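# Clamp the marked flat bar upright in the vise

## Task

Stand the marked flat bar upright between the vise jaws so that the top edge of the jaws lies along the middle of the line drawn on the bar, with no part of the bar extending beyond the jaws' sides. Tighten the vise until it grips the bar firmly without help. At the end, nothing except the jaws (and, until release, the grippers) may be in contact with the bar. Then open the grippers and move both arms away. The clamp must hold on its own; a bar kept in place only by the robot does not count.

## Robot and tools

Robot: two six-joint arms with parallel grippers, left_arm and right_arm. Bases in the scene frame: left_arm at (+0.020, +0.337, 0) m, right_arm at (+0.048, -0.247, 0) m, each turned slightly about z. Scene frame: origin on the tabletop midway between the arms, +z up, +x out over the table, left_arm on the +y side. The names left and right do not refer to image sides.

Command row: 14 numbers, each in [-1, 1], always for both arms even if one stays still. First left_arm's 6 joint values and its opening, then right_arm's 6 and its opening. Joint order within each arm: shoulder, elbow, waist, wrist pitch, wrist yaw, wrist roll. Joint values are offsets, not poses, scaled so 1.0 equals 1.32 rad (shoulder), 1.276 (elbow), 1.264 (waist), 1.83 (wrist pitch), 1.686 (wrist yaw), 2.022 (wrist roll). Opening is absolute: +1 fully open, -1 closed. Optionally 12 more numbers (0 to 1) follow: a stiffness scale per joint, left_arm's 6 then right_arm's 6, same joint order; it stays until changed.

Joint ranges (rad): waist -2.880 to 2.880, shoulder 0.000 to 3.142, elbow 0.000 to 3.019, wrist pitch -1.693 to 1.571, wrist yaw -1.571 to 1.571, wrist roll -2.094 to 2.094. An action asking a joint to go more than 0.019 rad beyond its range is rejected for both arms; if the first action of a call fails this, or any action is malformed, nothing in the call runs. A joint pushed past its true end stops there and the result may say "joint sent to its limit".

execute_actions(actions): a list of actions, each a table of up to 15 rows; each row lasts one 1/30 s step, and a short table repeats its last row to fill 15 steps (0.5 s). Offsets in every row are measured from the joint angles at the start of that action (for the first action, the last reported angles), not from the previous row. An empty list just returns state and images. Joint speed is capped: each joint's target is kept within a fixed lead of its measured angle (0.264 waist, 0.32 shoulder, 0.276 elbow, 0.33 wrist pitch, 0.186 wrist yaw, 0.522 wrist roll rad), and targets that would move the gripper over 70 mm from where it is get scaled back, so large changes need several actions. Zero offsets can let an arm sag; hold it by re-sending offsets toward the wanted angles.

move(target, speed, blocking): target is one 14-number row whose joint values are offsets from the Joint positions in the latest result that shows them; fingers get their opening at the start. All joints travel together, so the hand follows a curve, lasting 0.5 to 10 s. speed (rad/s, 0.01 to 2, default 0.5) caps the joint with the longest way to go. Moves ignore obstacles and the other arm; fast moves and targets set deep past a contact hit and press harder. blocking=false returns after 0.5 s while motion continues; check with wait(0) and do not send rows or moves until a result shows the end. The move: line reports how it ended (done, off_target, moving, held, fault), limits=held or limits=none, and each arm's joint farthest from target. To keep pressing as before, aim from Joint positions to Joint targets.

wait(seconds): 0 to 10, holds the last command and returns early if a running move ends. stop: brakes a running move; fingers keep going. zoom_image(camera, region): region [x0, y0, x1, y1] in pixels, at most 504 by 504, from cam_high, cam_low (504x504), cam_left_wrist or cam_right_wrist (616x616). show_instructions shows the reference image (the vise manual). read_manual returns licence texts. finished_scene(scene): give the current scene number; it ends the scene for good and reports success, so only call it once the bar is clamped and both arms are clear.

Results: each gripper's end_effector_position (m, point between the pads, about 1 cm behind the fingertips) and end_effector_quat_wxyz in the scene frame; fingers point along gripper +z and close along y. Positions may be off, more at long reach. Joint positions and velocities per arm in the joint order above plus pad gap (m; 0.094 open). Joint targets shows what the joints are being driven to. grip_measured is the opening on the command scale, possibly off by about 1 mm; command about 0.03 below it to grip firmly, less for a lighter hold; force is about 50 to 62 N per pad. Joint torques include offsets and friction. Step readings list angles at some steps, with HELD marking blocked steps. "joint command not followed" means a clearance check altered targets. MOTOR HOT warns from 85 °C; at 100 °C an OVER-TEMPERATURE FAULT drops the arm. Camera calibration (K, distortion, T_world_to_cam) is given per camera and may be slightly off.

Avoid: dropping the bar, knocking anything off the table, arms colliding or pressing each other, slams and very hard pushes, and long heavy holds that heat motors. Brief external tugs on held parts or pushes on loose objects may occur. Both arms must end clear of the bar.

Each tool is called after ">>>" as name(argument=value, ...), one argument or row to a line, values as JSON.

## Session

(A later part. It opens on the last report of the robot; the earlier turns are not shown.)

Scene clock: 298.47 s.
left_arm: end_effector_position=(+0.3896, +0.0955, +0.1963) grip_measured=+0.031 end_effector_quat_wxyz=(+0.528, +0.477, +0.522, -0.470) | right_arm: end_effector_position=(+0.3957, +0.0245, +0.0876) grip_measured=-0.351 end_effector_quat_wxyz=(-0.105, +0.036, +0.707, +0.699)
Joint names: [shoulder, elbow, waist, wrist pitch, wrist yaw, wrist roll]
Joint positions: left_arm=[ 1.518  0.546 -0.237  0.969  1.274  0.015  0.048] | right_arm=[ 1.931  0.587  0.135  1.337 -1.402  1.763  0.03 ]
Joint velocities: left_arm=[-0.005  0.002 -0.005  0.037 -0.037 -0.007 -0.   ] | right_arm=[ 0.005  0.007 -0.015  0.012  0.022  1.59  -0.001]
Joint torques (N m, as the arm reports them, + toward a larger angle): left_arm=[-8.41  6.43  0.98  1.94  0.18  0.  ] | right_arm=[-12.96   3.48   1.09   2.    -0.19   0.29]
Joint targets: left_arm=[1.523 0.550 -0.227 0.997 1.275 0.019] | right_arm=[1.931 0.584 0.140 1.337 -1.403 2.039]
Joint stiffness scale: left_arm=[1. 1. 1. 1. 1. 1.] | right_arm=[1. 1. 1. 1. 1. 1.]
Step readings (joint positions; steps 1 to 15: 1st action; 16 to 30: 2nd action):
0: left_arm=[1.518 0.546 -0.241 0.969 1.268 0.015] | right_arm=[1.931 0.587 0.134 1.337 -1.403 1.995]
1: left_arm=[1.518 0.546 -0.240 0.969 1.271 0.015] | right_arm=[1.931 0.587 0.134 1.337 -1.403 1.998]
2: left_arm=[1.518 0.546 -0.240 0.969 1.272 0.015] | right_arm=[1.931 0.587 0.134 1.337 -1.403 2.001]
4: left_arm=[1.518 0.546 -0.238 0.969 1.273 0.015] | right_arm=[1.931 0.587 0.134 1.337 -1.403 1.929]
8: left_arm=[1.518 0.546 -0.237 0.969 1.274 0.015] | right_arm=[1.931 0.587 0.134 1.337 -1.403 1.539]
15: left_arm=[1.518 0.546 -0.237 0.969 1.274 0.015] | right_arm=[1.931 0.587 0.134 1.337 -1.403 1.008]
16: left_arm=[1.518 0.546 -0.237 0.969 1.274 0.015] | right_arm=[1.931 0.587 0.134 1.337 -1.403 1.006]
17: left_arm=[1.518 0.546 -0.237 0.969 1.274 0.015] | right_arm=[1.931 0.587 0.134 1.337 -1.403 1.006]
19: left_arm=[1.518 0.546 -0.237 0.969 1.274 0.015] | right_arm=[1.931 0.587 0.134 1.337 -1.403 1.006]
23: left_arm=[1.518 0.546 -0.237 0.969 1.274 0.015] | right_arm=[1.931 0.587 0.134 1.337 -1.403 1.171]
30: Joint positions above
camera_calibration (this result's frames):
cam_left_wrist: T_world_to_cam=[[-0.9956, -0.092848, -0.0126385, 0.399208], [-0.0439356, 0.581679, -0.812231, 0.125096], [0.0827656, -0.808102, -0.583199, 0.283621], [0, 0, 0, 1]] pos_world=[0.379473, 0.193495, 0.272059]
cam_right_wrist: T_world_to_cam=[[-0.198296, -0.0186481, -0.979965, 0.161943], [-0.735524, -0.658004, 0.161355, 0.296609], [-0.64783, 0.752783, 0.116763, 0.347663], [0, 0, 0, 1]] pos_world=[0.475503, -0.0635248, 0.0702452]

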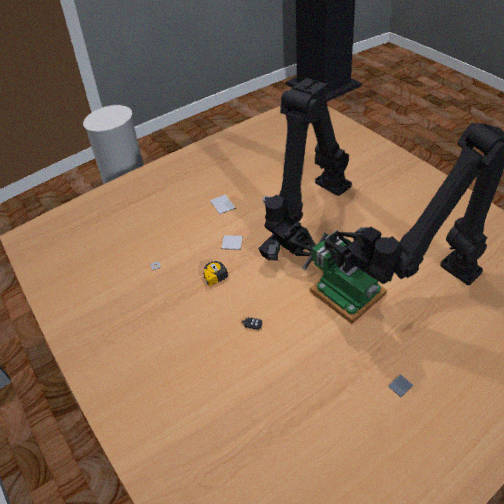

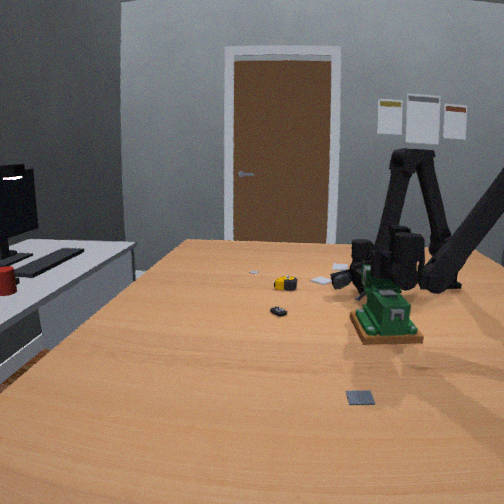

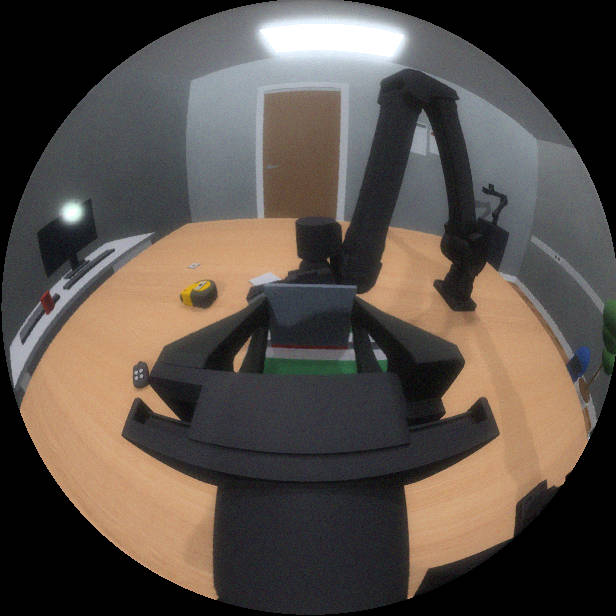

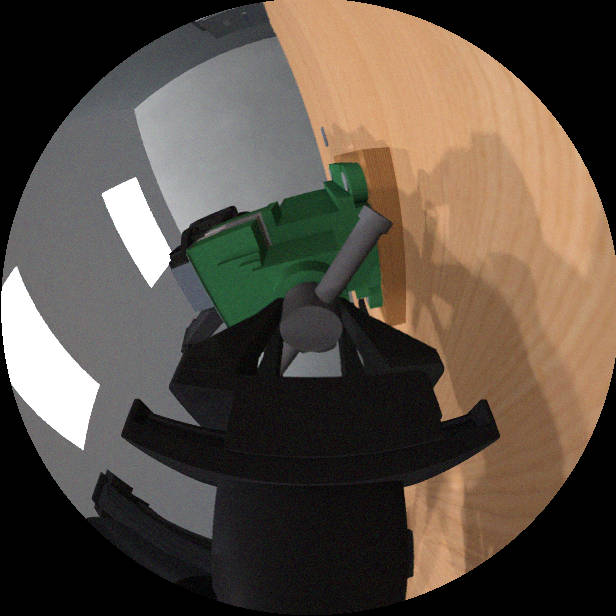

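>>> execute_actions(
  actions=[
    [[0.0087,0.003,0.008,0.0153,0.001,0.002,-0.03, 0,-0.002,0.003,0.0005,0,0.136,0.1],[0.0087,0.003,0.008,0.0153,0.001,0.002,-0.03, 0,-0.002,0.003,0.0005,0,0.136,0.6],[0.0087,0.003,0.008,0.0153,0.001,0.002,-0.03, 0,-0.002,-0.008,0.0005,0,0.136,0.6],[0.0087,0.003,0.008,0.0153,0.001,0.002,-0.03, 0,-0.002,-0.02,0.0005,0,0.136,0.6],[0.0087,0.003,0.008,0.0153,0.001,0.002,-0.03, 0,-0.002,-0.032,0.0005,0,0.136,0.6],[0.0087,0.003,0.008,0.0153,0.001,0.002,-0.03, 0,-0.002,-0.044,0.0005,0,0.136,0.6],[0.0087,0.003,0.008,0.0153,0.001,0.002,-0.03, 0,-0.002,-0.056,0.0005,0,0.136,0.6],[0.0087,0.003,0.008,0.0153,0.001,0.002,-0.03, 0,-0.002,-0.068,0.0005,0,0.136,0.6],[0.0087,0.003,0.008,0.0153,0.001,0.002,-0.03, 0,-0.002,-0.077,0.0005,0,0.136,0.6],[0.0087,0.003,0.008,0.0153,0.001,0.002,-0.03, 0,-0.002,-0.077,0.0005,0,0.136,0.6],[0.0087,0.003,0.008,0.0153,0.001,0.002,-0.03, 0,-0.002,-0.077,0.0005,0,-0.95,0.6]],
    [[0.004,0.003,0.008,0.0153,0.001,0.002,-0.03, 0,-0.002,0,0.0005,0,-0.9,0.6]],
    [[0.004,0.003,0.008,0.0153,0.001,0.002,-0.03, 0,-0.002,0.01,0.0005,0,-0.19,0.6],[0.004,0.003,0.008,0.0153,0.001,0.002,-0.03, 0,-0.002,0.02,0.0005,0,-0.19,0.6],[0.004,0.003,0.008,0.0153,0.001,0.002,-0.03, 0,-0.002,0.03,0.0005,0,-0.19,0.6],[0.004,0.003,0.008,0.0153,0.001,0.002,-0.03, 0,-0.002,0.04,0.0005,0,-0.19,0.6],[0.004,0.003,0.008,0.0153,0.001,0.002,-0.03, 0,-0.002,0.05,0.0005,0,-0.19,0.6],[0.004,0.003,0.008,0.0153,0.001,0.002,-0.03, 0,-0.002,0.06,0.0005,0,-0.19,0.6],[0.004,0.003,0.008,0.0153,0.001,0.002,-0.03, 0,-0.002,0.07,0.0005,0,-0.19,0.6],[0.004,0.003,0.008,0.0153,0.001,0.002,-0.03, 0,-0.002,0.079,0.0005,0,-0.19,0.6]],
  ],
)

Scene clock: 304.80 s.
left_arm: end_effector_position=(+0.3896, +0.0955, +0.1963) grip_measured=+0.031 end_effector_quat_wxyz=(+0.528, +0.477, +0.522, -0.470) | right_arm: end_effector_position=(+0.3956, +0.0247, +0.0876) grip_measured=+0.599 end_effector_quat_wxyz=(+0.534, -0.578, +0.408, +0.463)
Joint names: [shoulder, elbow, waist, wrist pitch, wrist yaw, wrist roll]
Joint positions: left_arm=[ 1.518  0.546 -0.237  0.969  1.274  0.015  0.048] | right_arm=[ 1.931  0.587  0.136  1.336 -1.401 -0.25   0.075]
Joint velocities: left_arm=[-0.015 -0.022 -0.005  0.017 -0.037  0.007 -0.001] | right_arm=[-0.005 -0.002 -0.005 -0.017  0.022 -0.125 -0.001]
Joint torques (N m, as the arm reports them, + toward a larger angle): left_arm=[-9.24  6.37  1.4   2.11  0.24 -0.02] | right_arm=[-12.95   3.33   0.66   1.83  -0.13  -0.19]
Joint targets: left_arm=[1.523 0.550 -0.227 0.997 1.275 0.019] | right_arm=[1.931 0.584 0.133 1.337 -1.401 -0.279]
Joint stiffness scale: left_arm=[1. 1. 1. 1. 1. 1.] | right_arm=[1. 1. 1. 1. 1. 1.]
Step readings (joint positions; steps 1 to 15: 1st action; 16 to 30: 2nd action; 31 to 45: 3rd action):
0: left_arm=[1.518 0.546 -0.237 0.969 1.274 0.015] | right_arm=[1.931 0.587 0.135 1.337 -1.401 2.005]
1: left_arm=[1.518 0.546 -0.237 0.969 1.274 0.015] | right_arm=[1.931 0.587 0.135 1.337 -1.401 2.007]
2: left_arm=[1.518 0.546 -0.237 0.969 1.274 0.015] | right_arm=[1.931 0.587 0.135 1.337 -1.401 2.010]
4: left_arm=[1.518 0.546 -0.237 0.969 1.274 0.015] | right_arm=[1.931 0.587 0.134 1.337 -1.401 2.014]
8: left_arm=[1.518 0.546 -0.237 0.969 1.274 0.015] | right_arm=[1.931 0.587 0.099 1.337 -1.401 2.019]
15: left_arm=[1.518 0.546 -0.237 0.969 1.274 0.015] | right_arm=[1.931 0.587 0.033 1.336 -1.401 1.554]
16: left_arm=[1.518 0.546 -0.237 0.969 1.274 0.015] | right_arm=[1.931 0.587 0.033 1.336 -1.401 1.457]
17: left_arm=[1.518 0.546 -0.237 0.969 1.274 0.015] | right_arm=[1.931 0.587 0.033 1.336 -1.401 1.360]
19: left_arm=[1.518 0.546 -0.237 0.969 1.274 0.015] | right_arm=[1.931 0.587 0.033 1.336 -1.401 1.165]
23: left_arm=[1.518 0.546 -0.237 0.969 1.274 0.015] | right_arm=[1.931 0.587 0.033 1.336 -1.401 0.777]
30: left_arm=[1.518 0.546 -0.237 0.969 1.274 0.015] | right_arm=[1.931 0.587 0.033 1.336 -1.401 0.106]
31: left_arm=[1.518 0.546 -0.237 0.969 1.274 0.015] | right_arm=[1.931 0.587 0.033 1.336 -1.401 0.032]
32: left_arm=[1.518 0.546 -0.237 0.969 1.274 0.015] | right_arm=[1.931 0.587 0.034 1.336 -1.401 -0.028]
34: left_arm=[1.518 0.546 -0.237 0.969 1.274 0.015] | right_arm=[1.931 0.587 0.044 1.336 -1.401 -0.113]
38: left_arm=[1.518 0.546 -0.237 0.969 1.274 0.015] | right_arm=[1.931 0.587 0.094 1.336 -1.401 -0.202]
45: Joint positions above
camera_calibration (this result's frames):
cam_left_wrist: T_world_to_cam=[[-0.9956, -0.092848, -0.0126385, 0.399208], [-0.0439356, 0.581679, -0.812231, 0.125096], [0.0827656, -0.808102, -0.583199, 0.283621], [0, 0, 0, 1]] pos_world=[0.379473, 0.193495, 0.272059]
cam_right_wrist: T_world_to_cam=[[0.965914, 0.0993879, 0.239025, -0.408337], [0.252816, -0.560629, -0.78853, -0.0134643], [0.055634, 0.822081, -0.566646, 0.127255], [0, 0, 0, 1]] pos_world=[0.390742, -0.0715789, 0.159095]

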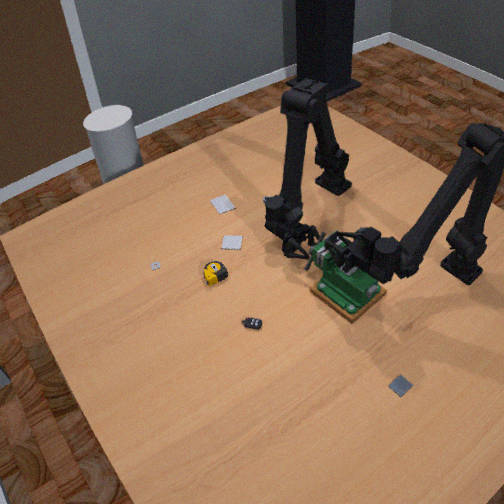

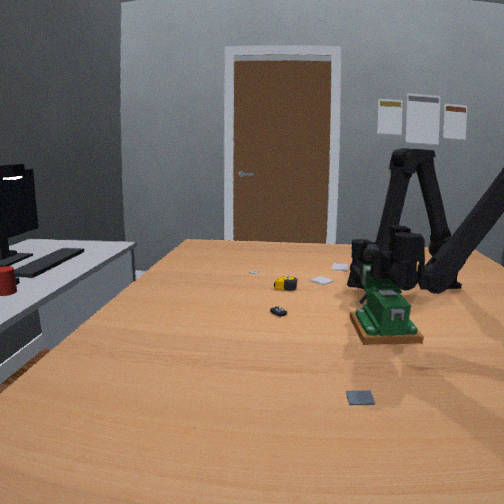

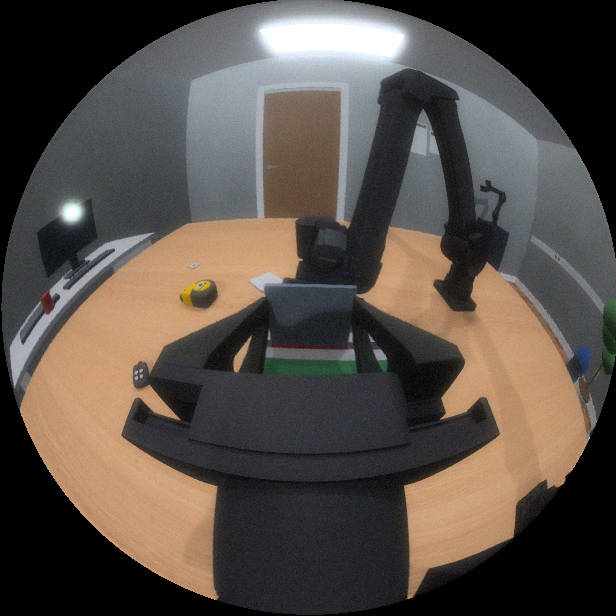

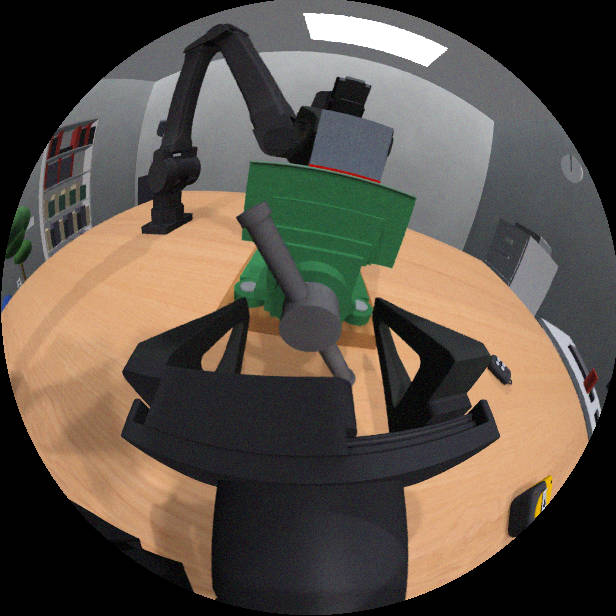

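>>> execute_actions(
  actions=[
    [[0.0105,0.003,0.008,0.0153,0.001,0.002,-0.03, 0,-0.002,0.004,0.0005,0,-0.012,0.4],[0.0105,0.003,0.008,0.0153,0.001,0.002,-0.03, 0,-0.002,0.004,0.0005,0,-0.012,0.2],[0.0105,0.003,0.008,0.0153,0.001,0.002,-0.03, 0,-0.002,0.004,0.0005,0,-0.012,0.0],[0.0105,0.003,0.008,0.0153,0.001,0.002,-0.03, 0,-0.002,0.004,0.0005,0,-0.012,-0.15],[0.0105,0.003,0.008,0.0153,0.001,0.002,-0.03, 0,-0.002,0.004,0.0005,0,-0.012,-0.27],[0.0105,0.003,0.008,0.0153,0.001,0.002,-0.03, 0,-0.002,0.004,0.0005,0,-0.012,-0.36],[0.0105,0.003,0.008,0.0153,0.001,0.002,-0.03, 0,-0.002,0.004,0.0005,0,-0.012,-0.43],[0.0105,0.003,0.008,0.0153,0.001,0.002,-0.03, 0,-0.002,0.004,0.0005,0,-0.012,-0.43],[0.0105,0.003,0.008,0.0153,0.001,0.002,-0.03, 0,-0.002,0.004,0.0005,0,0.13,-0.43]],
  ],
)

Scene clock: 306.90 s.
left_arm: end_effector_position=(+0.3897, +0.0955, +0.1955) grip_measured=+0.031 end_effector_quat_wxyz=(+0.527, +0.477, +0.523, -0.471) | right_arm: end_effector_position=(+0.3955, +0.0249, +0.0876) grip_measured=-0.350 end_effector_quat_wxyz=(+0.491, -0.540, +0.457, +0.508)
Joint names: [shoulder, elbow, waist, wrist pitch, wrist yaw, wrist roll]
Joint positions: left_arm=[ 1.52   0.546 -0.237  0.969  1.274  0.015  0.048] | right_arm=[ 1.931  0.587  0.136  1.336 -1.401 -0.075  0.031]
Joint velocities: left_arm=[-0.005  0.017 -0.005  0.017 -0.022  0.022 -0.   ] | right_arm=[-0.005 -0.002 -0.005 -0.007 -0.037  0.359 -0.001]
Joint torques (N m, as the arm reports them, + toward a larger angle): left_arm=[-8.33  6.55  0.36  1.94  0.18 -0.05] | right_arm=[-12.86   3.36   1.03   1.85  -0.12   0.32]
Joint targets: left_arm=[1.532 0.550 -0.227 0.997 1.275 0.019] | right_arm=[1.931 0.584 0.141 1.337 -1.401 0.013]
Joint stiffness scale: left_arm=[1. 1. 1. 1. 1. 1.] | right_arm=[1. 1. 1. 1. 1. 1.]
Step readings (joint positions):
0: left_arm=[1.518 0.546 -0.237 0.969 1.274 0.015] | right_arm=[1.931 0.587 0.136 1.336 -1.401 -0.263]
1: left_arm=[1.518 0.546 -0.237 0.969 1.274 0.015] | right_arm=[1.931 0.587 0.136 1.336 -1.401 -0.263]
2: left_arm=[1.518 0.546 -0.237 0.969 1.274 0.015] | right_arm=[1.931 0.587 0.136 1.336 -1.401 -0.263]
4: left_arm=[1.519 0.546 -0.237 0.969 1.274 0.015] | right_arm=[1.931 0.587 0.136 1.336 -1.401 -0.263]
8: left_arm=[1.520 0.546 -0.237 0.969 1.274 0.015] | right_arm=[1.931 0.587 0.136 1.336 -1.401 -0.263]
15: Joint positions above
camera_calibration (this result's frames):
cam_left_wrist: T_world_to_cam=[[-0.995622, -0.0928437, -0.0108098, 0.398968], [-0.0454552, 0.581979, -0.811933, 0.12502], [0.0816739, -0.807887, -0.583651, 0.283653], [0, 0, 0, 1]] pos_world=[0.379737, 0.193442, 0.271375]
cam_right_wrist: T_world_to_cam=[[0.99256, 0.10218, 0.0662166, -0.403724], [0.113227, -0.574587, -0.810573, 0.0441202], [-0.0447774, 0.81204, -0.581882, 0.168448], [0, 0, 0, 1]] pos_world=[0.403267, -0.0701829, 0.160513]

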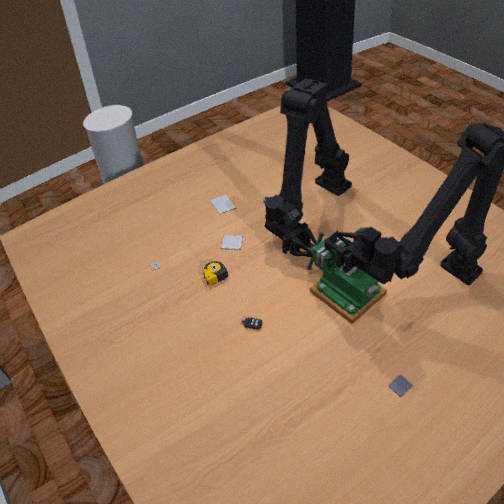

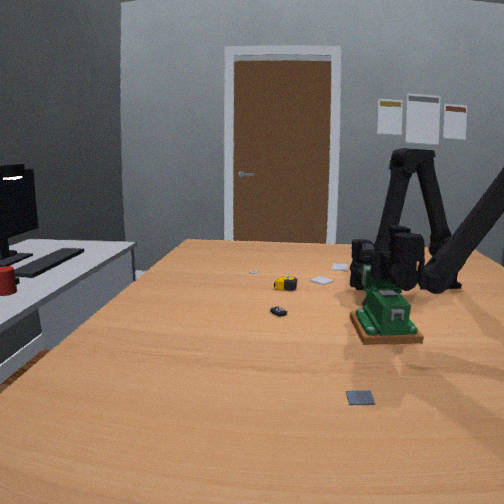

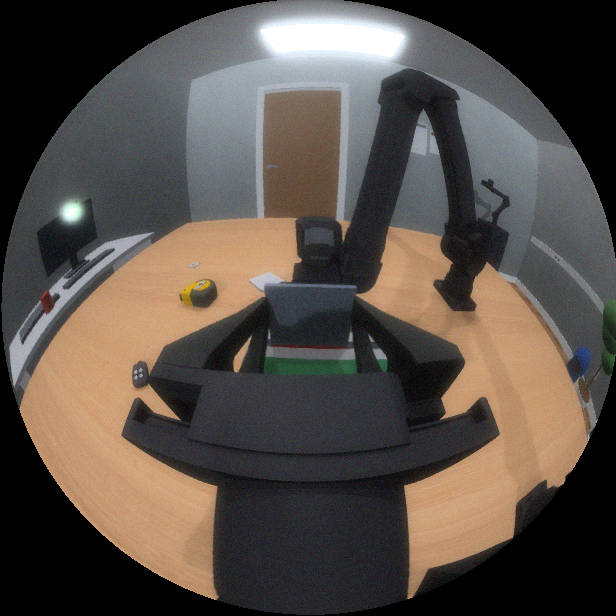

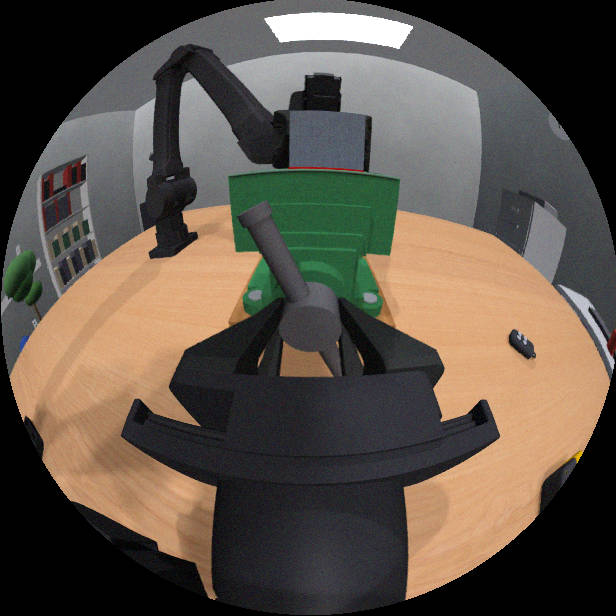

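>>> zoom_image(
  camera="cam_right_wrist",
  region=[225, 130, 405, 200],
)

>>> zoom_image(
  camera="cam_left_wrist",
  region=[230, 320, 390, 385],
)

Region (225, 130, 405, 200) of cam_right_wrist's 616x616 image, scaled by 2.800, with more detail than that image has.

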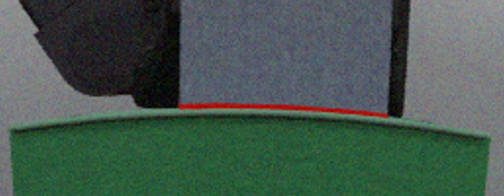

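Region (230, 320, 390, 385) of cam_left_wrist's 616x616 image, scaled by 3.150, with more detail than that image has; it fills the top 205 rows of this view, and the rest is white.

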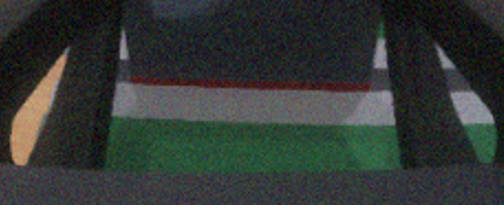

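>>> execute_actions(
  actions=[
    [[0.004,0.003,0.008,0.0153,0.001,0.0075,-0.03, 0,-0.002,0.005,0.0005,0,1.0,-0.43]],
    [[0.004,0.003,0.008,0.0153,0.001,0.002,-0.03, 0,-0.002,0.005,0.0005,0,0.32,-0.43]],
  ],
)

Scene clock: 314.30 s.
left_arm: end_effector_position=(+0.3897, +0.0955, +0.1955) grip_measured=+0.031 end_effector_quat_wxyz=(+0.529, +0.479, +0.521, -0.469) | right_arm: end_effector_position=(+0.3955, +0.0260, +0.0876) grip_measured=-0.351 end_effector_quat_wxyz=(-0.163, +0.095, +0.701, +0.687)
Joint names: [shoulder, elbow, waist, wrist pitch, wrist yaw, wrist roll]
Joint positions: left_arm=[ 1.52   0.546 -0.237  0.969  1.274  0.023  0.048] | right_arm=[ 1.931  0.587  0.139  1.336 -1.396  1.931  0.03 ]
Joint velocities: left_arm=[-0.015 -0.007 -0.005  0.007  0.007  0.022 -0.   ] | right_arm=[-0.015 -0.002  0.005 -0.012 -0.007  0.139 -0.   ]
Joint torques (N m, as the arm reports them, + toward a larger angle): left_arm=[-9.09  6.52  0.98  1.84  0.19  0.05] | right_arm=[-12.91   3.48   1.12   1.94  -0.21   0.25]
Joint targets: left_arm=[1.525 0.550 -0.227 0.997 1.275 0.027] | right_arm=[1.931 0.584 0.144 1.337 -1.399 1.990]
Joint stiffness scale: left_arm=[1. 1. 1. 1. 1. 1.] | right_arm=[1. 1. 1. 1. 1. 1.]
Step readings (joint positions; steps 1 to 15: 1st action; 16 to 30: 2nd action):
0: left_arm=[1.520 0.546 -0.237 0.969 1.274 0.015] | right_arm=[1.931 0.587 0.136 1.336 -1.401 -0.020]
1: left_arm=[1.520 0.546 -0.237 0.969 1.274 0.017] | right_arm=[1.931 0.587 0.136 1.336 -1.401 0.052]
2: left_arm=[1.520 0.546 -0.237 0.969 1.274 0.018] | right_arm=[1.931 0.587 0.136 1.336 -1.401 0.146]
4: left_arm=[1.520 0.546 -0.237 0.969 1.274 0.020] | right_arm=[1.931 0.587 0.137 1.336 -1.401 0.330]
8: left_arm=[1.520 0.546 -0.237 0.969 1.274 0.021] | right_arm=[1.931 0.587 0.137 1.336 -1.400 0.700]
15: left_arm=[1.520 0.546 -0.237 0.969 1.274 0.023] | right_arm=[1.931 0.587 0.138 1.336 -1.399 1.344]
16: left_arm=[1.520 0.546 -0.237 0.969 1.274 0.023] | right_arm=[1.931 0.587 0.138 1.336 -1.397 1.435]
17: left_arm=[1.520 0.546 -0.237 0.969 1.274 0.023] | right_arm=[1.931 0.587 0.139 1.336 -1.397 1.527]
19: left_arm=[1.520 0.546 -0.237 0.969 1.274 0.023] | right_arm=[1.931 0.587 0.139 1.336 -1.396 1.678]
23: left_arm=[1.520 0.546 -0.237 0.969 1.274 0.023] | right_arm=[1.931 0.587 0.139 1.336 -1.396 1.841]
30: Joint positions above
camera_calibration (this result's frames):
cam_left_wrist: T_world_to_cam=[[-0.995519, -0.0928226, -0.0180568, 0.400343], [-0.0395954, 0.58258, -0.811809, 0.122654], [0.0858737, -0.807456, -0.583644, 0.281974], [0, 0, 0, 1]] pos_world=[0.379191, 0.193386, 0.271373]
cam_right_wrist: T_world_to_cam=[[-0.359158, -0.0342078, -0.93265, 0.221778], [-0.698486, -0.652923, 0.292931, 0.271219], [-0.618969, 0.756651, 0.210609, 0.326658], [0, 0, 0, 1]] pos_world=[0.471287, -0.0624938, 0.0585954]

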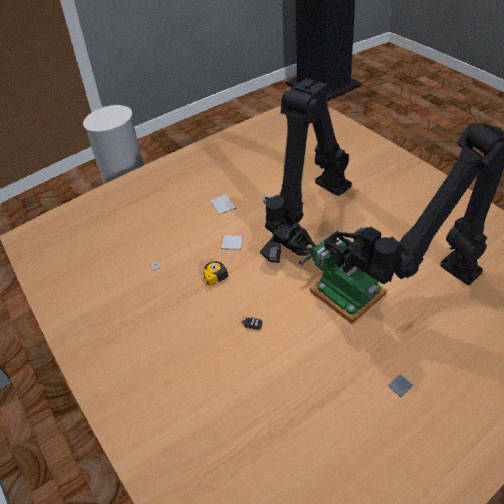

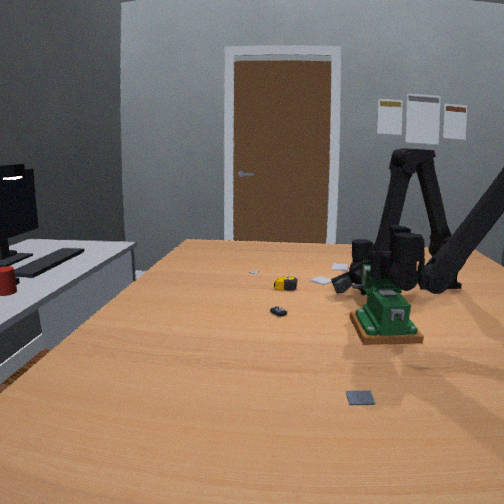

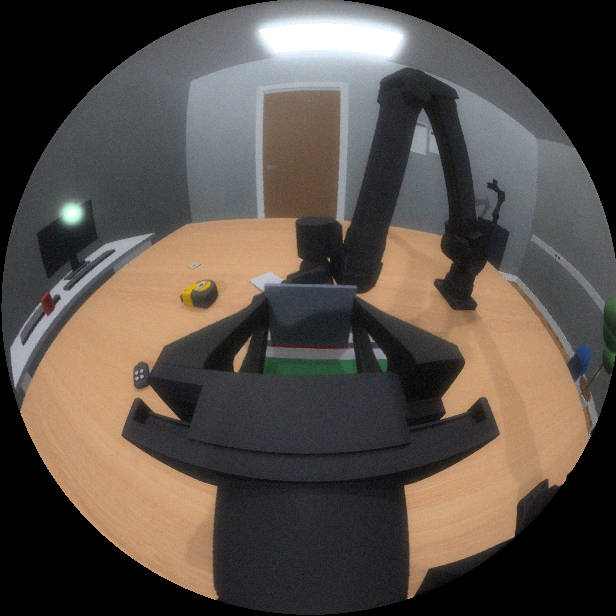

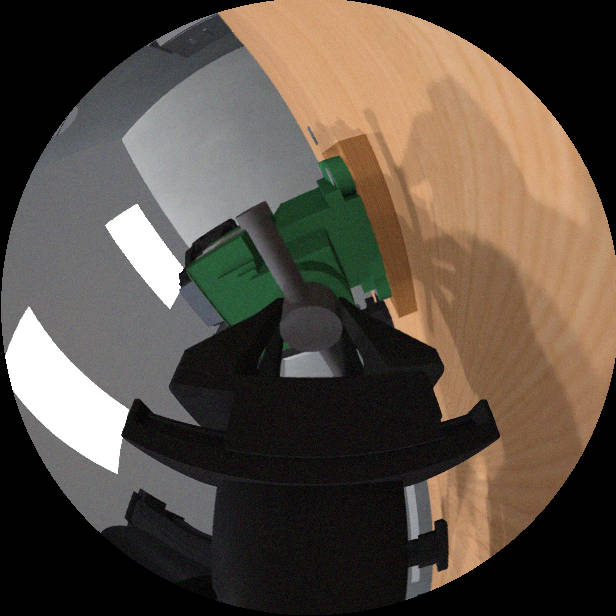

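>>> zoom_image(
  camera="cam_left_wrist",
  region=[230, 320, 390, 385],
)

>>> zoom_image(
  camera="cam_high",
  region=[300, 220, 360, 280],
)

Region (230, 320, 390, 385) of cam_left_wrist's 616x616 image, scaled by 3.150, with more detail than that image has; it fills the top 205 rows of this view, and the rest is white.

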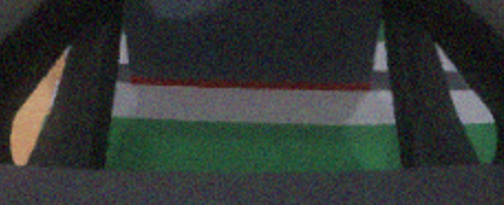

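Region (300, 220, 360, 280) of cam_high's 504x504 image, scaled by 8.400, with more detail than that image has.

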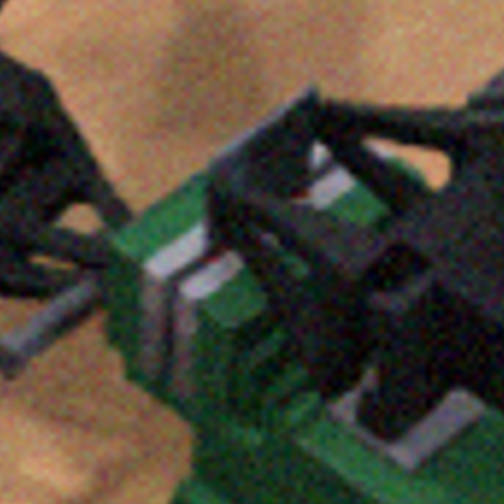

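>>> execute_actions(
  actions=[
    [[0.004,0.003,0.0135,0.0153,0.001,0.002,-0.03, 0,-0.002,0.002,0.0005,0,0.02,0.0],[0.004,0.003,0.0135,0.0153,0.001,0.002,-0.03, 0,-0.002,0.002,0.0005,0,0.02,0.5],[0.004,0.003,0.0135,0.0153,0.001,0.002,-0.03, 0,-0.002,0.002,0.0005,0,-0.9,0.5],[0.004,0.003,0.0135,0.0153,0.001,0.002,-0.03, 0,-0.002,0.002,0.0005,0,-0.9,0.5],[0.004,0.003,0.0135,0.0153,0.001,0.002,-0.03, 0,-0.002,0.002,0.0005,0,-0.9,0.5],[0.004,0.003,0.0135,0.0153,0.001,0.002,-0.03, 0,-0.002,0.002,0.0005,0,-0.9,0.5],[0.004,0.003,0.0135,0.0153,0.001,0.002,-0.03, 0,-0.002,0.002,0.0005,0,-0.9,0.5],[0.004,0.003,0.0135,0.0153,0.001,0.002,-0.03, 0,-0.002,0.002,0.0005,0,-0.9,0.5],[0.004,0.003,0.0135,0.0153,0.001,0.002,-0.03, 0,-0.002,0.002,0.0005,0,-0.9,0.5],[0.004,0.003,0.0135,0.0153,0.001,0.002,-0.03, 0,-0.002,0.002,0.0005,0,-0.9,0.5],[0.004,0.003,0.0135,0.0153,0.001,0.002,-0.03, 0,-0.002,0.002,0.0005,0,-0.9,0.5],[0.004,0.003,0.0135,0.0153,0.001,0.002,-0.03, 0,-0.002,0.002,0.0005,0,-0.9,0.5],[0.004,0.003,0.0135,0.0153,0.001,0.002,-0.03, 0,-0.002,0.002,0.0005,0,-0.475,0.4],[0.004,0.003,0.0135,0.0153,0.001,0.002,-0.03, 0,-0.002,0.002,0.0005,0,-0.475,0.25],[0.004,0.003,0.0135,0.0153,0.001,0.002,-0.03, 0,-0.002,0.002,0.0005,0,-0.475,0.1]],
    [[0.004,0.003,0.008,0.0153,0.001,0.002,-0.03, 0,-0.002,0.004,0.0005,0,0,-0.05],[0.004,0.003,0.008,0.0153,0.001,0.002,-0.03, 0,-0.002,0.004,0.0005,0,0,-0.2],[0.004,0.003,0.008,0.0153,0.001,0.002,-0.03, 0,-0.002,0.004,0.0005,0,0,-0.32],[0.004,0.003,0.008,0.0153,0.001,0.002,-0.03, 0,-0.002,0.004,0.0005,0,0,-0.43],[0.004,0.003,0.008,0.0153,0.001,0.002,-0.03, 0,-0.002,0.004,0.0005,0,0,-0.43],[0.004,0.003,0.008,0.0153,0.001,0.002,-0.03, 0,-0.002,0.005,0.0005,0,0.515,-0.43]],
  ],
)

Scene clock: 320.90 s.
left_arm: end_effector_position=(+0.3897, +0.0955, +0.1955) grip_measured=+0.031 end_effector_quat_wxyz=(+0.529, +0.479, +0.521, -0.469) | right_arm: end_effector_position=(+0.3954, +0.0264, +0.0876) grip_measured=-0.351 end_effector_quat_wxyz=(-0.114, +0.046, +0.706, +0.697)
Joint names: [shoulder, elbow, waist, wrist pitch, wrist yaw, wrist roll]
Joint positions: left_arm=[ 1.52   0.546 -0.237  0.969  1.274  0.023  0.048] | right_arm=[ 1.931  0.587  0.14   1.336 -1.395  1.789  0.03 ]
Joint velocities: left_arm=[-0.015 -0.012 -0.015 -0.007 -0.066  0.081 -0.001] | right_arm=[-0.015 -0.012 -0.005 -0.007 -0.066  1.311  0.001]
Joint torques (N m, as the arm reports them, + toward a larger angle): left_arm=[-9.16  6.56  0.42  1.79  0.13  0.01] | right_arm=[-12.99   3.4    1.75   1.96  -0.14   0.26]
Joint targets: left_arm=[1.525 0.550 -0.227 0.997 1.275 0.027] | right_arm=[1.931 0.584 0.145 1.337 -1.396 2.021]
Joint stiffness scale: left_arm=[1. 1. 1. 1. 1. 1.] | right_arm=[1. 1. 1. 1. 1. 1.]
Step readings (joint positions; steps 1 to 15: 1st action; 16 to 30: 2nd action):
0: left_arm=[1.520 0.546 -0.237 0.969 1.274 0.023] | right_arm=[1.931 0.587 0.139 1.336 -1.396 1.956]
1: left_arm=[1.520 0.546 -0.237 0.969 1.274 0.023] | right_arm=[1.931 0.587 0.139 1.336 -1.396 1.956]
2: left_arm=[1.520 0.546 -0.237 0.969 1.274 0.023] | right_arm=[1.931 0.587 0.139 1.336 -1.396 1.956]
4: left_arm=[1.520 0.546 -0.237 0.969 1.274 0.023] | right_arm=[1.931 0.587 0.139 1.336 -1.396 1.782]
8: left_arm=[1.520 0.546 -0.237 0.969 1.274 0.023] | right_arm=[1.931 0.587 0.139 1.336 -1.396 1.393]
15: left_arm=[1.520 0.546 -0.237 0.969 1.274 0.023] | right_arm=[1.931 0.587 0.139 1.336 -1.396 0.980]
16: left_arm=[1.520 0.546 -0.237 0.969 1.274 0.023] | right_arm=[1.931 0.587 0.139 1.336 -1.396 0.980]
17: left_arm=[1.520 0.546 -0.237 0.969 1.274 0.023] | right_arm=[1.931 0.587 0.139 1.336 -1.396 0.980]
19: left_arm=[1.520 0.546 -0.237 0.969 1.274 0.023] | right_arm=[1.931 0.587 0.139 1.336 -1.396 0.980]
23: left_arm=[1.520 0.546 -0.237 0.969 1.274 0.023] | right_arm=[1.931 0.587 0.140 1.336 -1.396 1.237]
30: Joint positions above
camera_calibration (this result's frames):
cam_left_wrist: T_world_to_cam=[[-0.995519, -0.0928226, -0.0180568, 0.400343], [-0.0395954, 0.58258, -0.811809, 0.122654], [0.0858737, -0.807456, -0.583644, 0.281974], [0, 0, 0, 1]] pos_world=[0.379191, 0.193386, 0.271373]
cam_right_wrist: T_world_to_cam=[[-0.224637, -0.021046, -0.974215, 0.171851], [-0.731916, -0.656376, 0.182947, 0.294351], [-0.643302, 0.754141, 0.132042, 0.342837], [0, 0, 0, 1]] pos_world=[0.474592, -0.0617253, 0.0683008]

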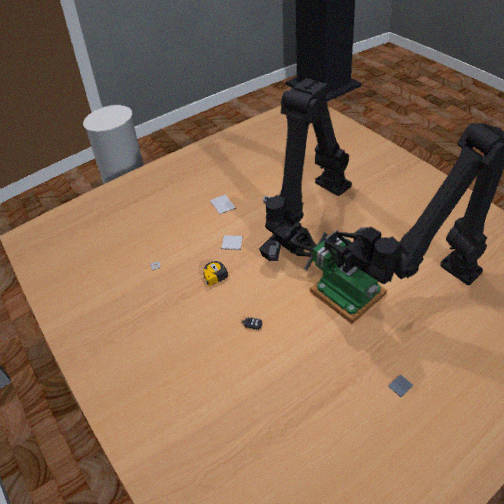

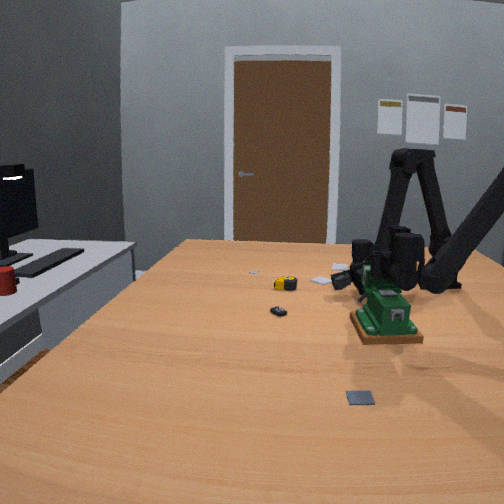

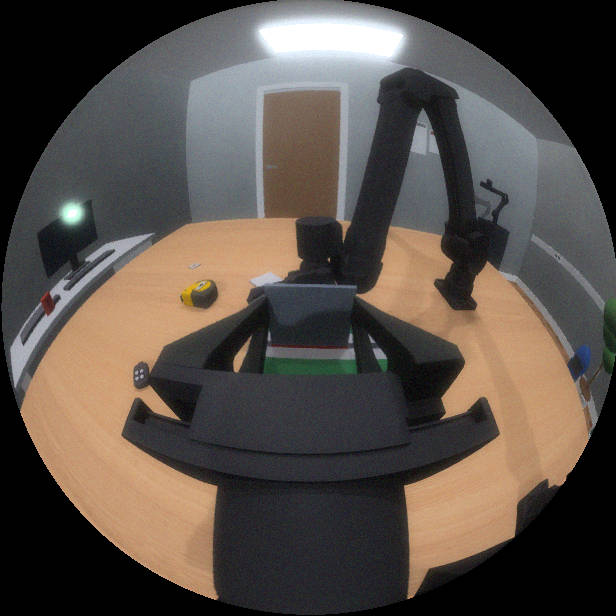

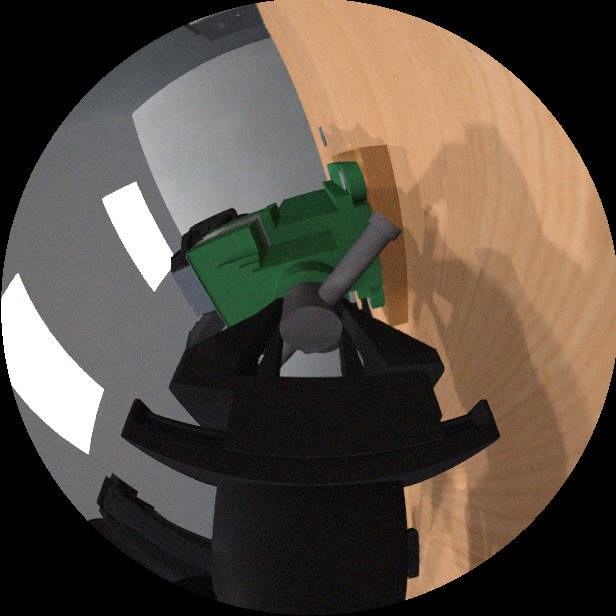

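>>> execute_actions(
  actions=[
    [[0.004,0.003,0.008,0.0153,0.001,0.002,-0.03, 0,-0.002,0.003,0.0005,0,0.115,0.1],[0.004,0.003,0.008,0.0153,0.001,0.002,-0.03, 0,-0.002,0.003,0.0005,0,0.115,0.6],[0.004,0.003,0.008,0.0153,0.001,0.002,-0.03, 0,-0.002,-0.008,0.0005,0,0.115,0.6],[0.004,0.003,0.008,0.0153,0.001,0.002,-0.03, 0,-0.002,-0.02,0.0005,0,0.115,0.6],[0.004,0.003,0.008,0.0153,0.001,0.002,-0.03, 0,-0.002,-0.032,0.0005,0,0.115,0.6],[0.004,0.003,0.008,0.0153,0.001,0.002,-0.03, 0,-0.002,-0.044,0.0005,0,0.115,0.6],[0.004,0.003,0.008,0.0153,0.001,0.002,-0.03, 0,-0.002,-0.056,0.0005,0,0.115,0.6],[0.004,0.003,0.008,0.0153,0.001,0.002,-0.03, 0,-0.002,-0.068,0.0005,0,0.115,0.6],[0.004,0.003,0.008,0.0153,0.001,0.002,-0.03, 0,-0.002,-0.077,0.0005,0,0.115,0.6],[0.004,0.003,0.008,0.0153,0.001,0.002,-0.03, 0,-0.002,-0.077,0.0005,0,0.115,0.6],[0.004,0.003,0.008,0.0153,0.001,0.002,-0.03, 0,-0.002,-0.077,0.0005,0,0.115,0.6],[0.004,0.003,0.008,0.0153,0.001,0.002,-0.03, 0,-0.002,-0.077,0.0005,0,-0.95,0.6]],
    [[0.004,0.003,0.008,0.0153,0.001,0.002,-0.03, 0,-0.002,0,0.0005,0,-0.93,0.6]],
    [[0.004,0.003,0.008,0.0153,0.001,0.002,-0.03, 0,-0.002,0.01,0.0005,0,-0.225,0.6],[0.004,0.003,0.008,0.0153,0.001,0.002,-0.03, 0,-0.002,0.02,0.0005,0,-0.225,0.6],[0.004,0.003,0.008,0.0153,0.001,0.002,-0.03, 0,-0.002,0.03,0.0005,0,-0.225,0.6],[0.004,0.003,0.008,0.0153,0.001,0.002,-0.03, 0,-0.002,0.04,0.0005,0,-0.225,0.6],[0.004,0.003,0.008,0.0153,0.001,0.002,-0.03, 0,-0.002,0.05,0.0005,0,-0.225,0.6],[0.004,0.003,0.008,0.0153,0.001,0.002,-0.03, 0,-0.002,0.06,0.0005,0,-0.225,0.6],[0.004,0.003,0.008,0.0153,0.001,0.002,-0.03, 0,-0.002,0.07,0.0005,0,-0.225,0.6],[0.004,0.003,0.008,0.0153,0.001,0.002,-0.03, 0,-0.002,0.079,0.0005,0,-0.225,0.6],[0.004,0.003,0.008,0.0153,0.001,0.002,-0.03, 0,-0.002,0.079,0.0005,0,-0.225,0.6],[0.004,0.003,0.008,0.0153,0.001,0.002,-0.03, 0,-0.002,0.079,0.0005,0,-0.225,0.6],[0.004,0.003,0.008,0.0153,0.001,0.002,-0.03, 0,-0.002,0.079,0.0005,0,-0.225,0.6],[0.004,0.003,0.008,0.0153,0.001,0.002,-0.03, 0,-0.002,0.079,0.0005,0,-0.225,0.6],[0.004,0.003,0.008,0.0153,0.001,0.002,-0.03, 0,-0.002,0.079,0.0005,0,-0.225,0.45],[0.004,0.003,0.008,0.0153,0.001,0.002,-0.03, 0,-0.002,0.079,0.0005,0,-0.225,0.3],[0.004,0.003,0.008,0.0153,0.001,0.002,-0.03, 0,-0.002,0.079,0.0005,0,-0.225,0.15]],
    [[0.004,0.003,0.008,0.0153,0.001,0.002,-0.03, 0,-0.002,0.004,0.0005,0,0,0.0],[0.004,0.003,0.008,0.0153,0.001,0.002,-0.03, 0,-0.002,0.004,0.0005,0,0,-0.15],[0.004,0.003,0.008,0.0153,0.001,0.002,-0.03, 0,-0.002,0.004,0.0005,0,0,-0.28],[0.004,0.003,0.008,0.0153,0.001,0.002,-0.03, 0,-0.002,0.004,0.0005,0,0,-0.38],[0.004,0.003,0.008,0.0153,0.001,0.002,-0.03, 0,-0.002,0.004,0.0005,0,0,-0.43],[0.004,0.003,0.008,0.0153,0.001,0.002,-0.03, 0,-0.002,0.004,0.0005,0,0,-0.43],[0.004,0.003,0.008,0.0153,0.001,0.002,-0.03, 0,-0.002,0.004,0.0005,0,0.13,-0.43]],
  ],
)

Scene clock: 327.77 s.
left_arm: end_effector_position=(+0.3897, +0.0955, +0.1955) grip_measured=+0.031 end_effector_quat_wxyz=(+0.529, +0.479, +0.521, -0.469) | right_arm: end_effector_position=(+0.3953, +0.0268, +0.0876) grip_measured=-0.354 end_effector_quat_wxyz=(+0.485, -0.534, +0.464, +0.513)
Joint names: [shoulder, elbow, waist, wrist pitch, wrist yaw, wrist roll]
Joint positions: left_arm=[ 1.52   0.546 -0.237  0.969  1.274  0.023  0.048] | right_arm=[ 1.931  0.587  0.141  1.336 -1.393 -0.05   0.03 ]
Joint velocities: left_arm=[ 0.005  0.007 -0.005 -0.017  0.037  0.051  0.   ] | right_arm=[-0.015  0.017 -0.005  0.002  0.081  0.212  0.001]
Joint torques (N m, as the arm reports them, + toward a larger angle): left_arm=[-9.38  6.43  0.4   2.23  0.16  0.12] | right_arm=[-12.88   3.38   1.07   1.86  -0.14   0.31]
Joint targets: left_arm=[1.525 0.550 -0.227 0.997 1.275 0.027] | right_arm=[1.931 0.584 0.146 1.337 -1.394 0.016]
Joint stiffness scale: left_arm=[1. 1. 1. 1. 1. 1.] | right_arm=[1. 1. 1. 1. 1. 1.]
Step readings (joint positions; steps 1 to 15: 1st action; 16 to 30: 2nd action; 31 to 45: 3rd action; 46 to 60: 4th action):
0: left_arm=[1.520 0.546 -0.237 0.969 1.274 0.023] | right_arm=[1.931 0.587 0.141 1.336 -1.394 1.987]
1: left_arm=[1.520 0.546 -0.237 0.969 1.274 0.023] | right_arm=[1.931 0.587 0.141 1.336 -1.394 1.989]
2: left_arm=[1.520 0.546 -0.237 0.969 1.274 0.023] | right_arm=[1.931 0.587 0.141 1.336 -1.394 1.993]
4: left_arm=[1.520 0.546 -0.237 0.969 1.274 0.023] | right_arm=[1.931 0.587 0.140 1.336 -1.394 1.997]
8: left_arm=[1.520 0.546 -0.237 0.969 1.274 0.023] | right_arm=[1.931 0.587 0.105 1.336 -1.394 2.003]
15: left_arm=[1.520 0.546 -0.237 0.969 1.274 0.023] | right_arm=[1.931 0.587 0.038 1.336 -1.394 1.636]
16: left_arm=[1.520 0.546 -0.237 0.969 1.274 0.023] | right_arm=[1.931 0.587 0.038 1.336 -1.394 1.538]
17: left_arm=[1.520 0.546 -0.237 0.969 1.274 0.023] | right_arm=[1.931 0.587 0.038 1.336 -1.394 1.441]
19: left_arm=[1.520 0.546 -0.237 0.969 1.274 0.023] | right_arm=[1.931 0.587 0.038 1.336 -1.394 1.247]
23: left_arm=[1.520 0.546 -0.237 0.969 1.274 0.023] | right_arm=[1.931 0.587 0.038 1.336 -1.394 0.858]
30: left_arm=[1.520 0.546 -0.237 0.969 1.274 0.023] | right_arm=[1.931 0.587 0.038 1.336 -1.394 0.178]
31: left_arm=[1.520 0.546 -0.237 0.969 1.274 0.023] | right_arm=[1.931 0.587 0.038 1.336 -1.394 0.091]
32: left_arm=[1.520 0.546 -0.237 0.969 1.274 0.023] | right_arm=[1.931 0.587 0.040 1.336 -1.394 0.020]
34: left_arm=[1.520 0.546 -0.237 0.969 1.274 0.023] | right_arm=[1.931 0.587 0.049 1.336 -1.394 -0.082]
38: left_arm=[1.520 0.546 -0.237 0.969 1.274 0.023] | right_arm=[1.931 0.587 0.100 1.336 -1.394 -0.188]
45: left_arm=[1.520 0.546 -0.237 0.969 1.274 0.023] | right_arm=[1.931 0.587 0.141 1.336 -1.394 -0.246]
46: left_arm=[1.520 0.546 -0.237 0.969 1.274 0.023] | right_arm=[1.931 0.587 0.141 1.336 -1.394 -0.247]
47: left_arm=[1.520 0.546 -0.237 0.969 1.274 0.023] | right_arm=[1.931 0.587 0.141 1.336 -1.394 -0.247]
49: left_arm=[1.520 0.546 -0.237 0.969 1.274 0.023] | right_arm=[1.931 0.587 0.141 1.336 -1.394 -0.247]
53: left_arm=[1.520 0.546 -0.237 0.969 1.274 0.023] | right_arm=[1.931 0.587 0.141 1.336 -1.393 -0.174]
60: Joint positions above
camera_calibration (this result's frames):
cam_left_wrist: T_world_to_cam=[[-0.995519, -0.0928226, -0.0180568, 0.400343], [-0.0395954, 0.58258, -0.811809, 0.122654], [0.0858737, -0.807456, -0.583644, 0.281974], [0, 0, 0, 1]] pos_world=[0.379191, 0.193386, 0.271373]
cam_right_wrist: T_world_to_cam=[[0.994138, 0.100006, 0.0410875, -0.402142], [0.0915792, -0.576892, -0.811671, 0.0539866], [-0.0574693, 0.810675, -0.582669, 0.171944], [0, 0, 0, 1]] pos_world=[0.404722, -0.0680295, 0.160529]

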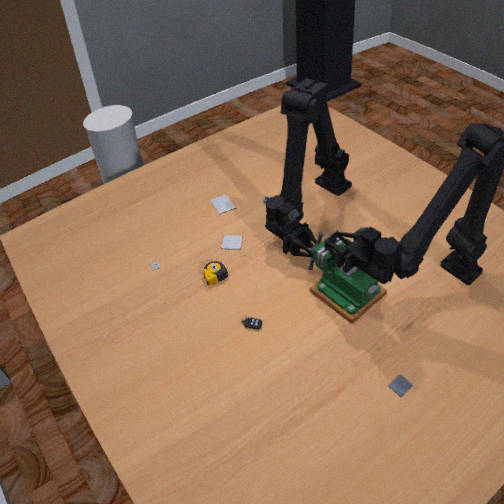

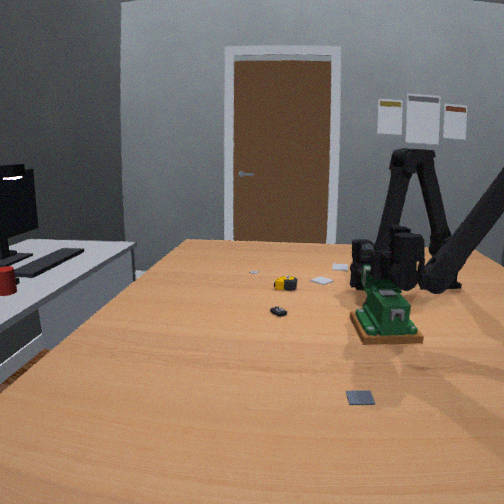

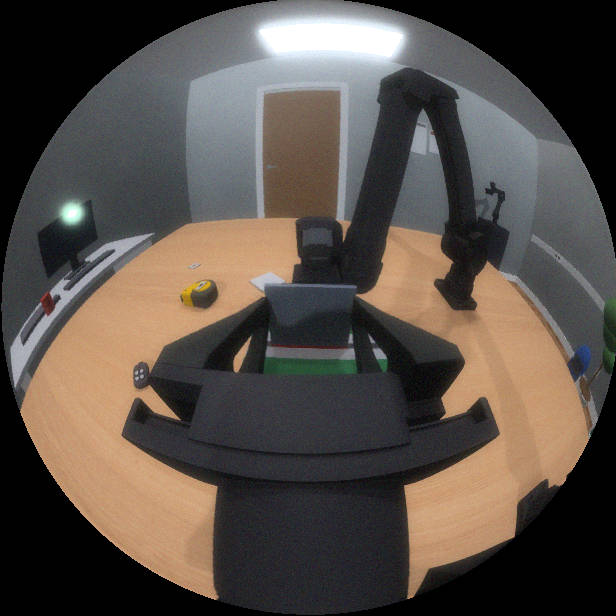

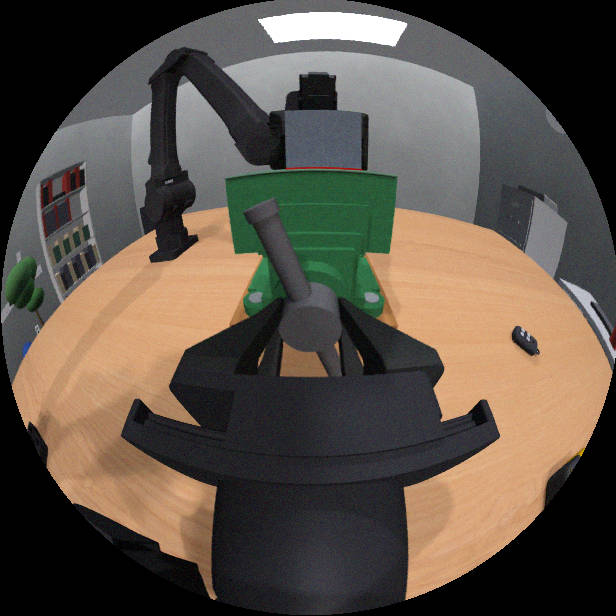

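>>> zoom_image(
  camera="cam_right_wrist",
  region=[225, 130, 405, 200],
)

>>> zoom_image(
  camera="cam_left_wrist",
  region=[230, 320, 390, 385],
)

Region (225, 130, 405, 200) of cam_right_wrist's 616x616 image, scaled by 2.800, with more detail than that image has.

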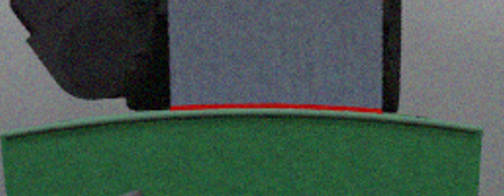

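Region (230, 320, 390, 385) of cam_left_wrist's 616x616 image, scaled by 3.150, with more detail than that image has; it fills the top 205 rows of this view, and the rest is white.

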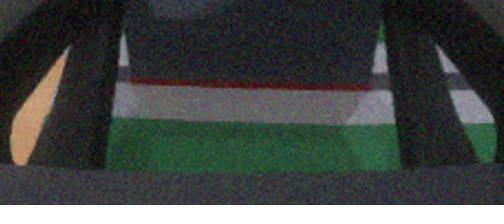

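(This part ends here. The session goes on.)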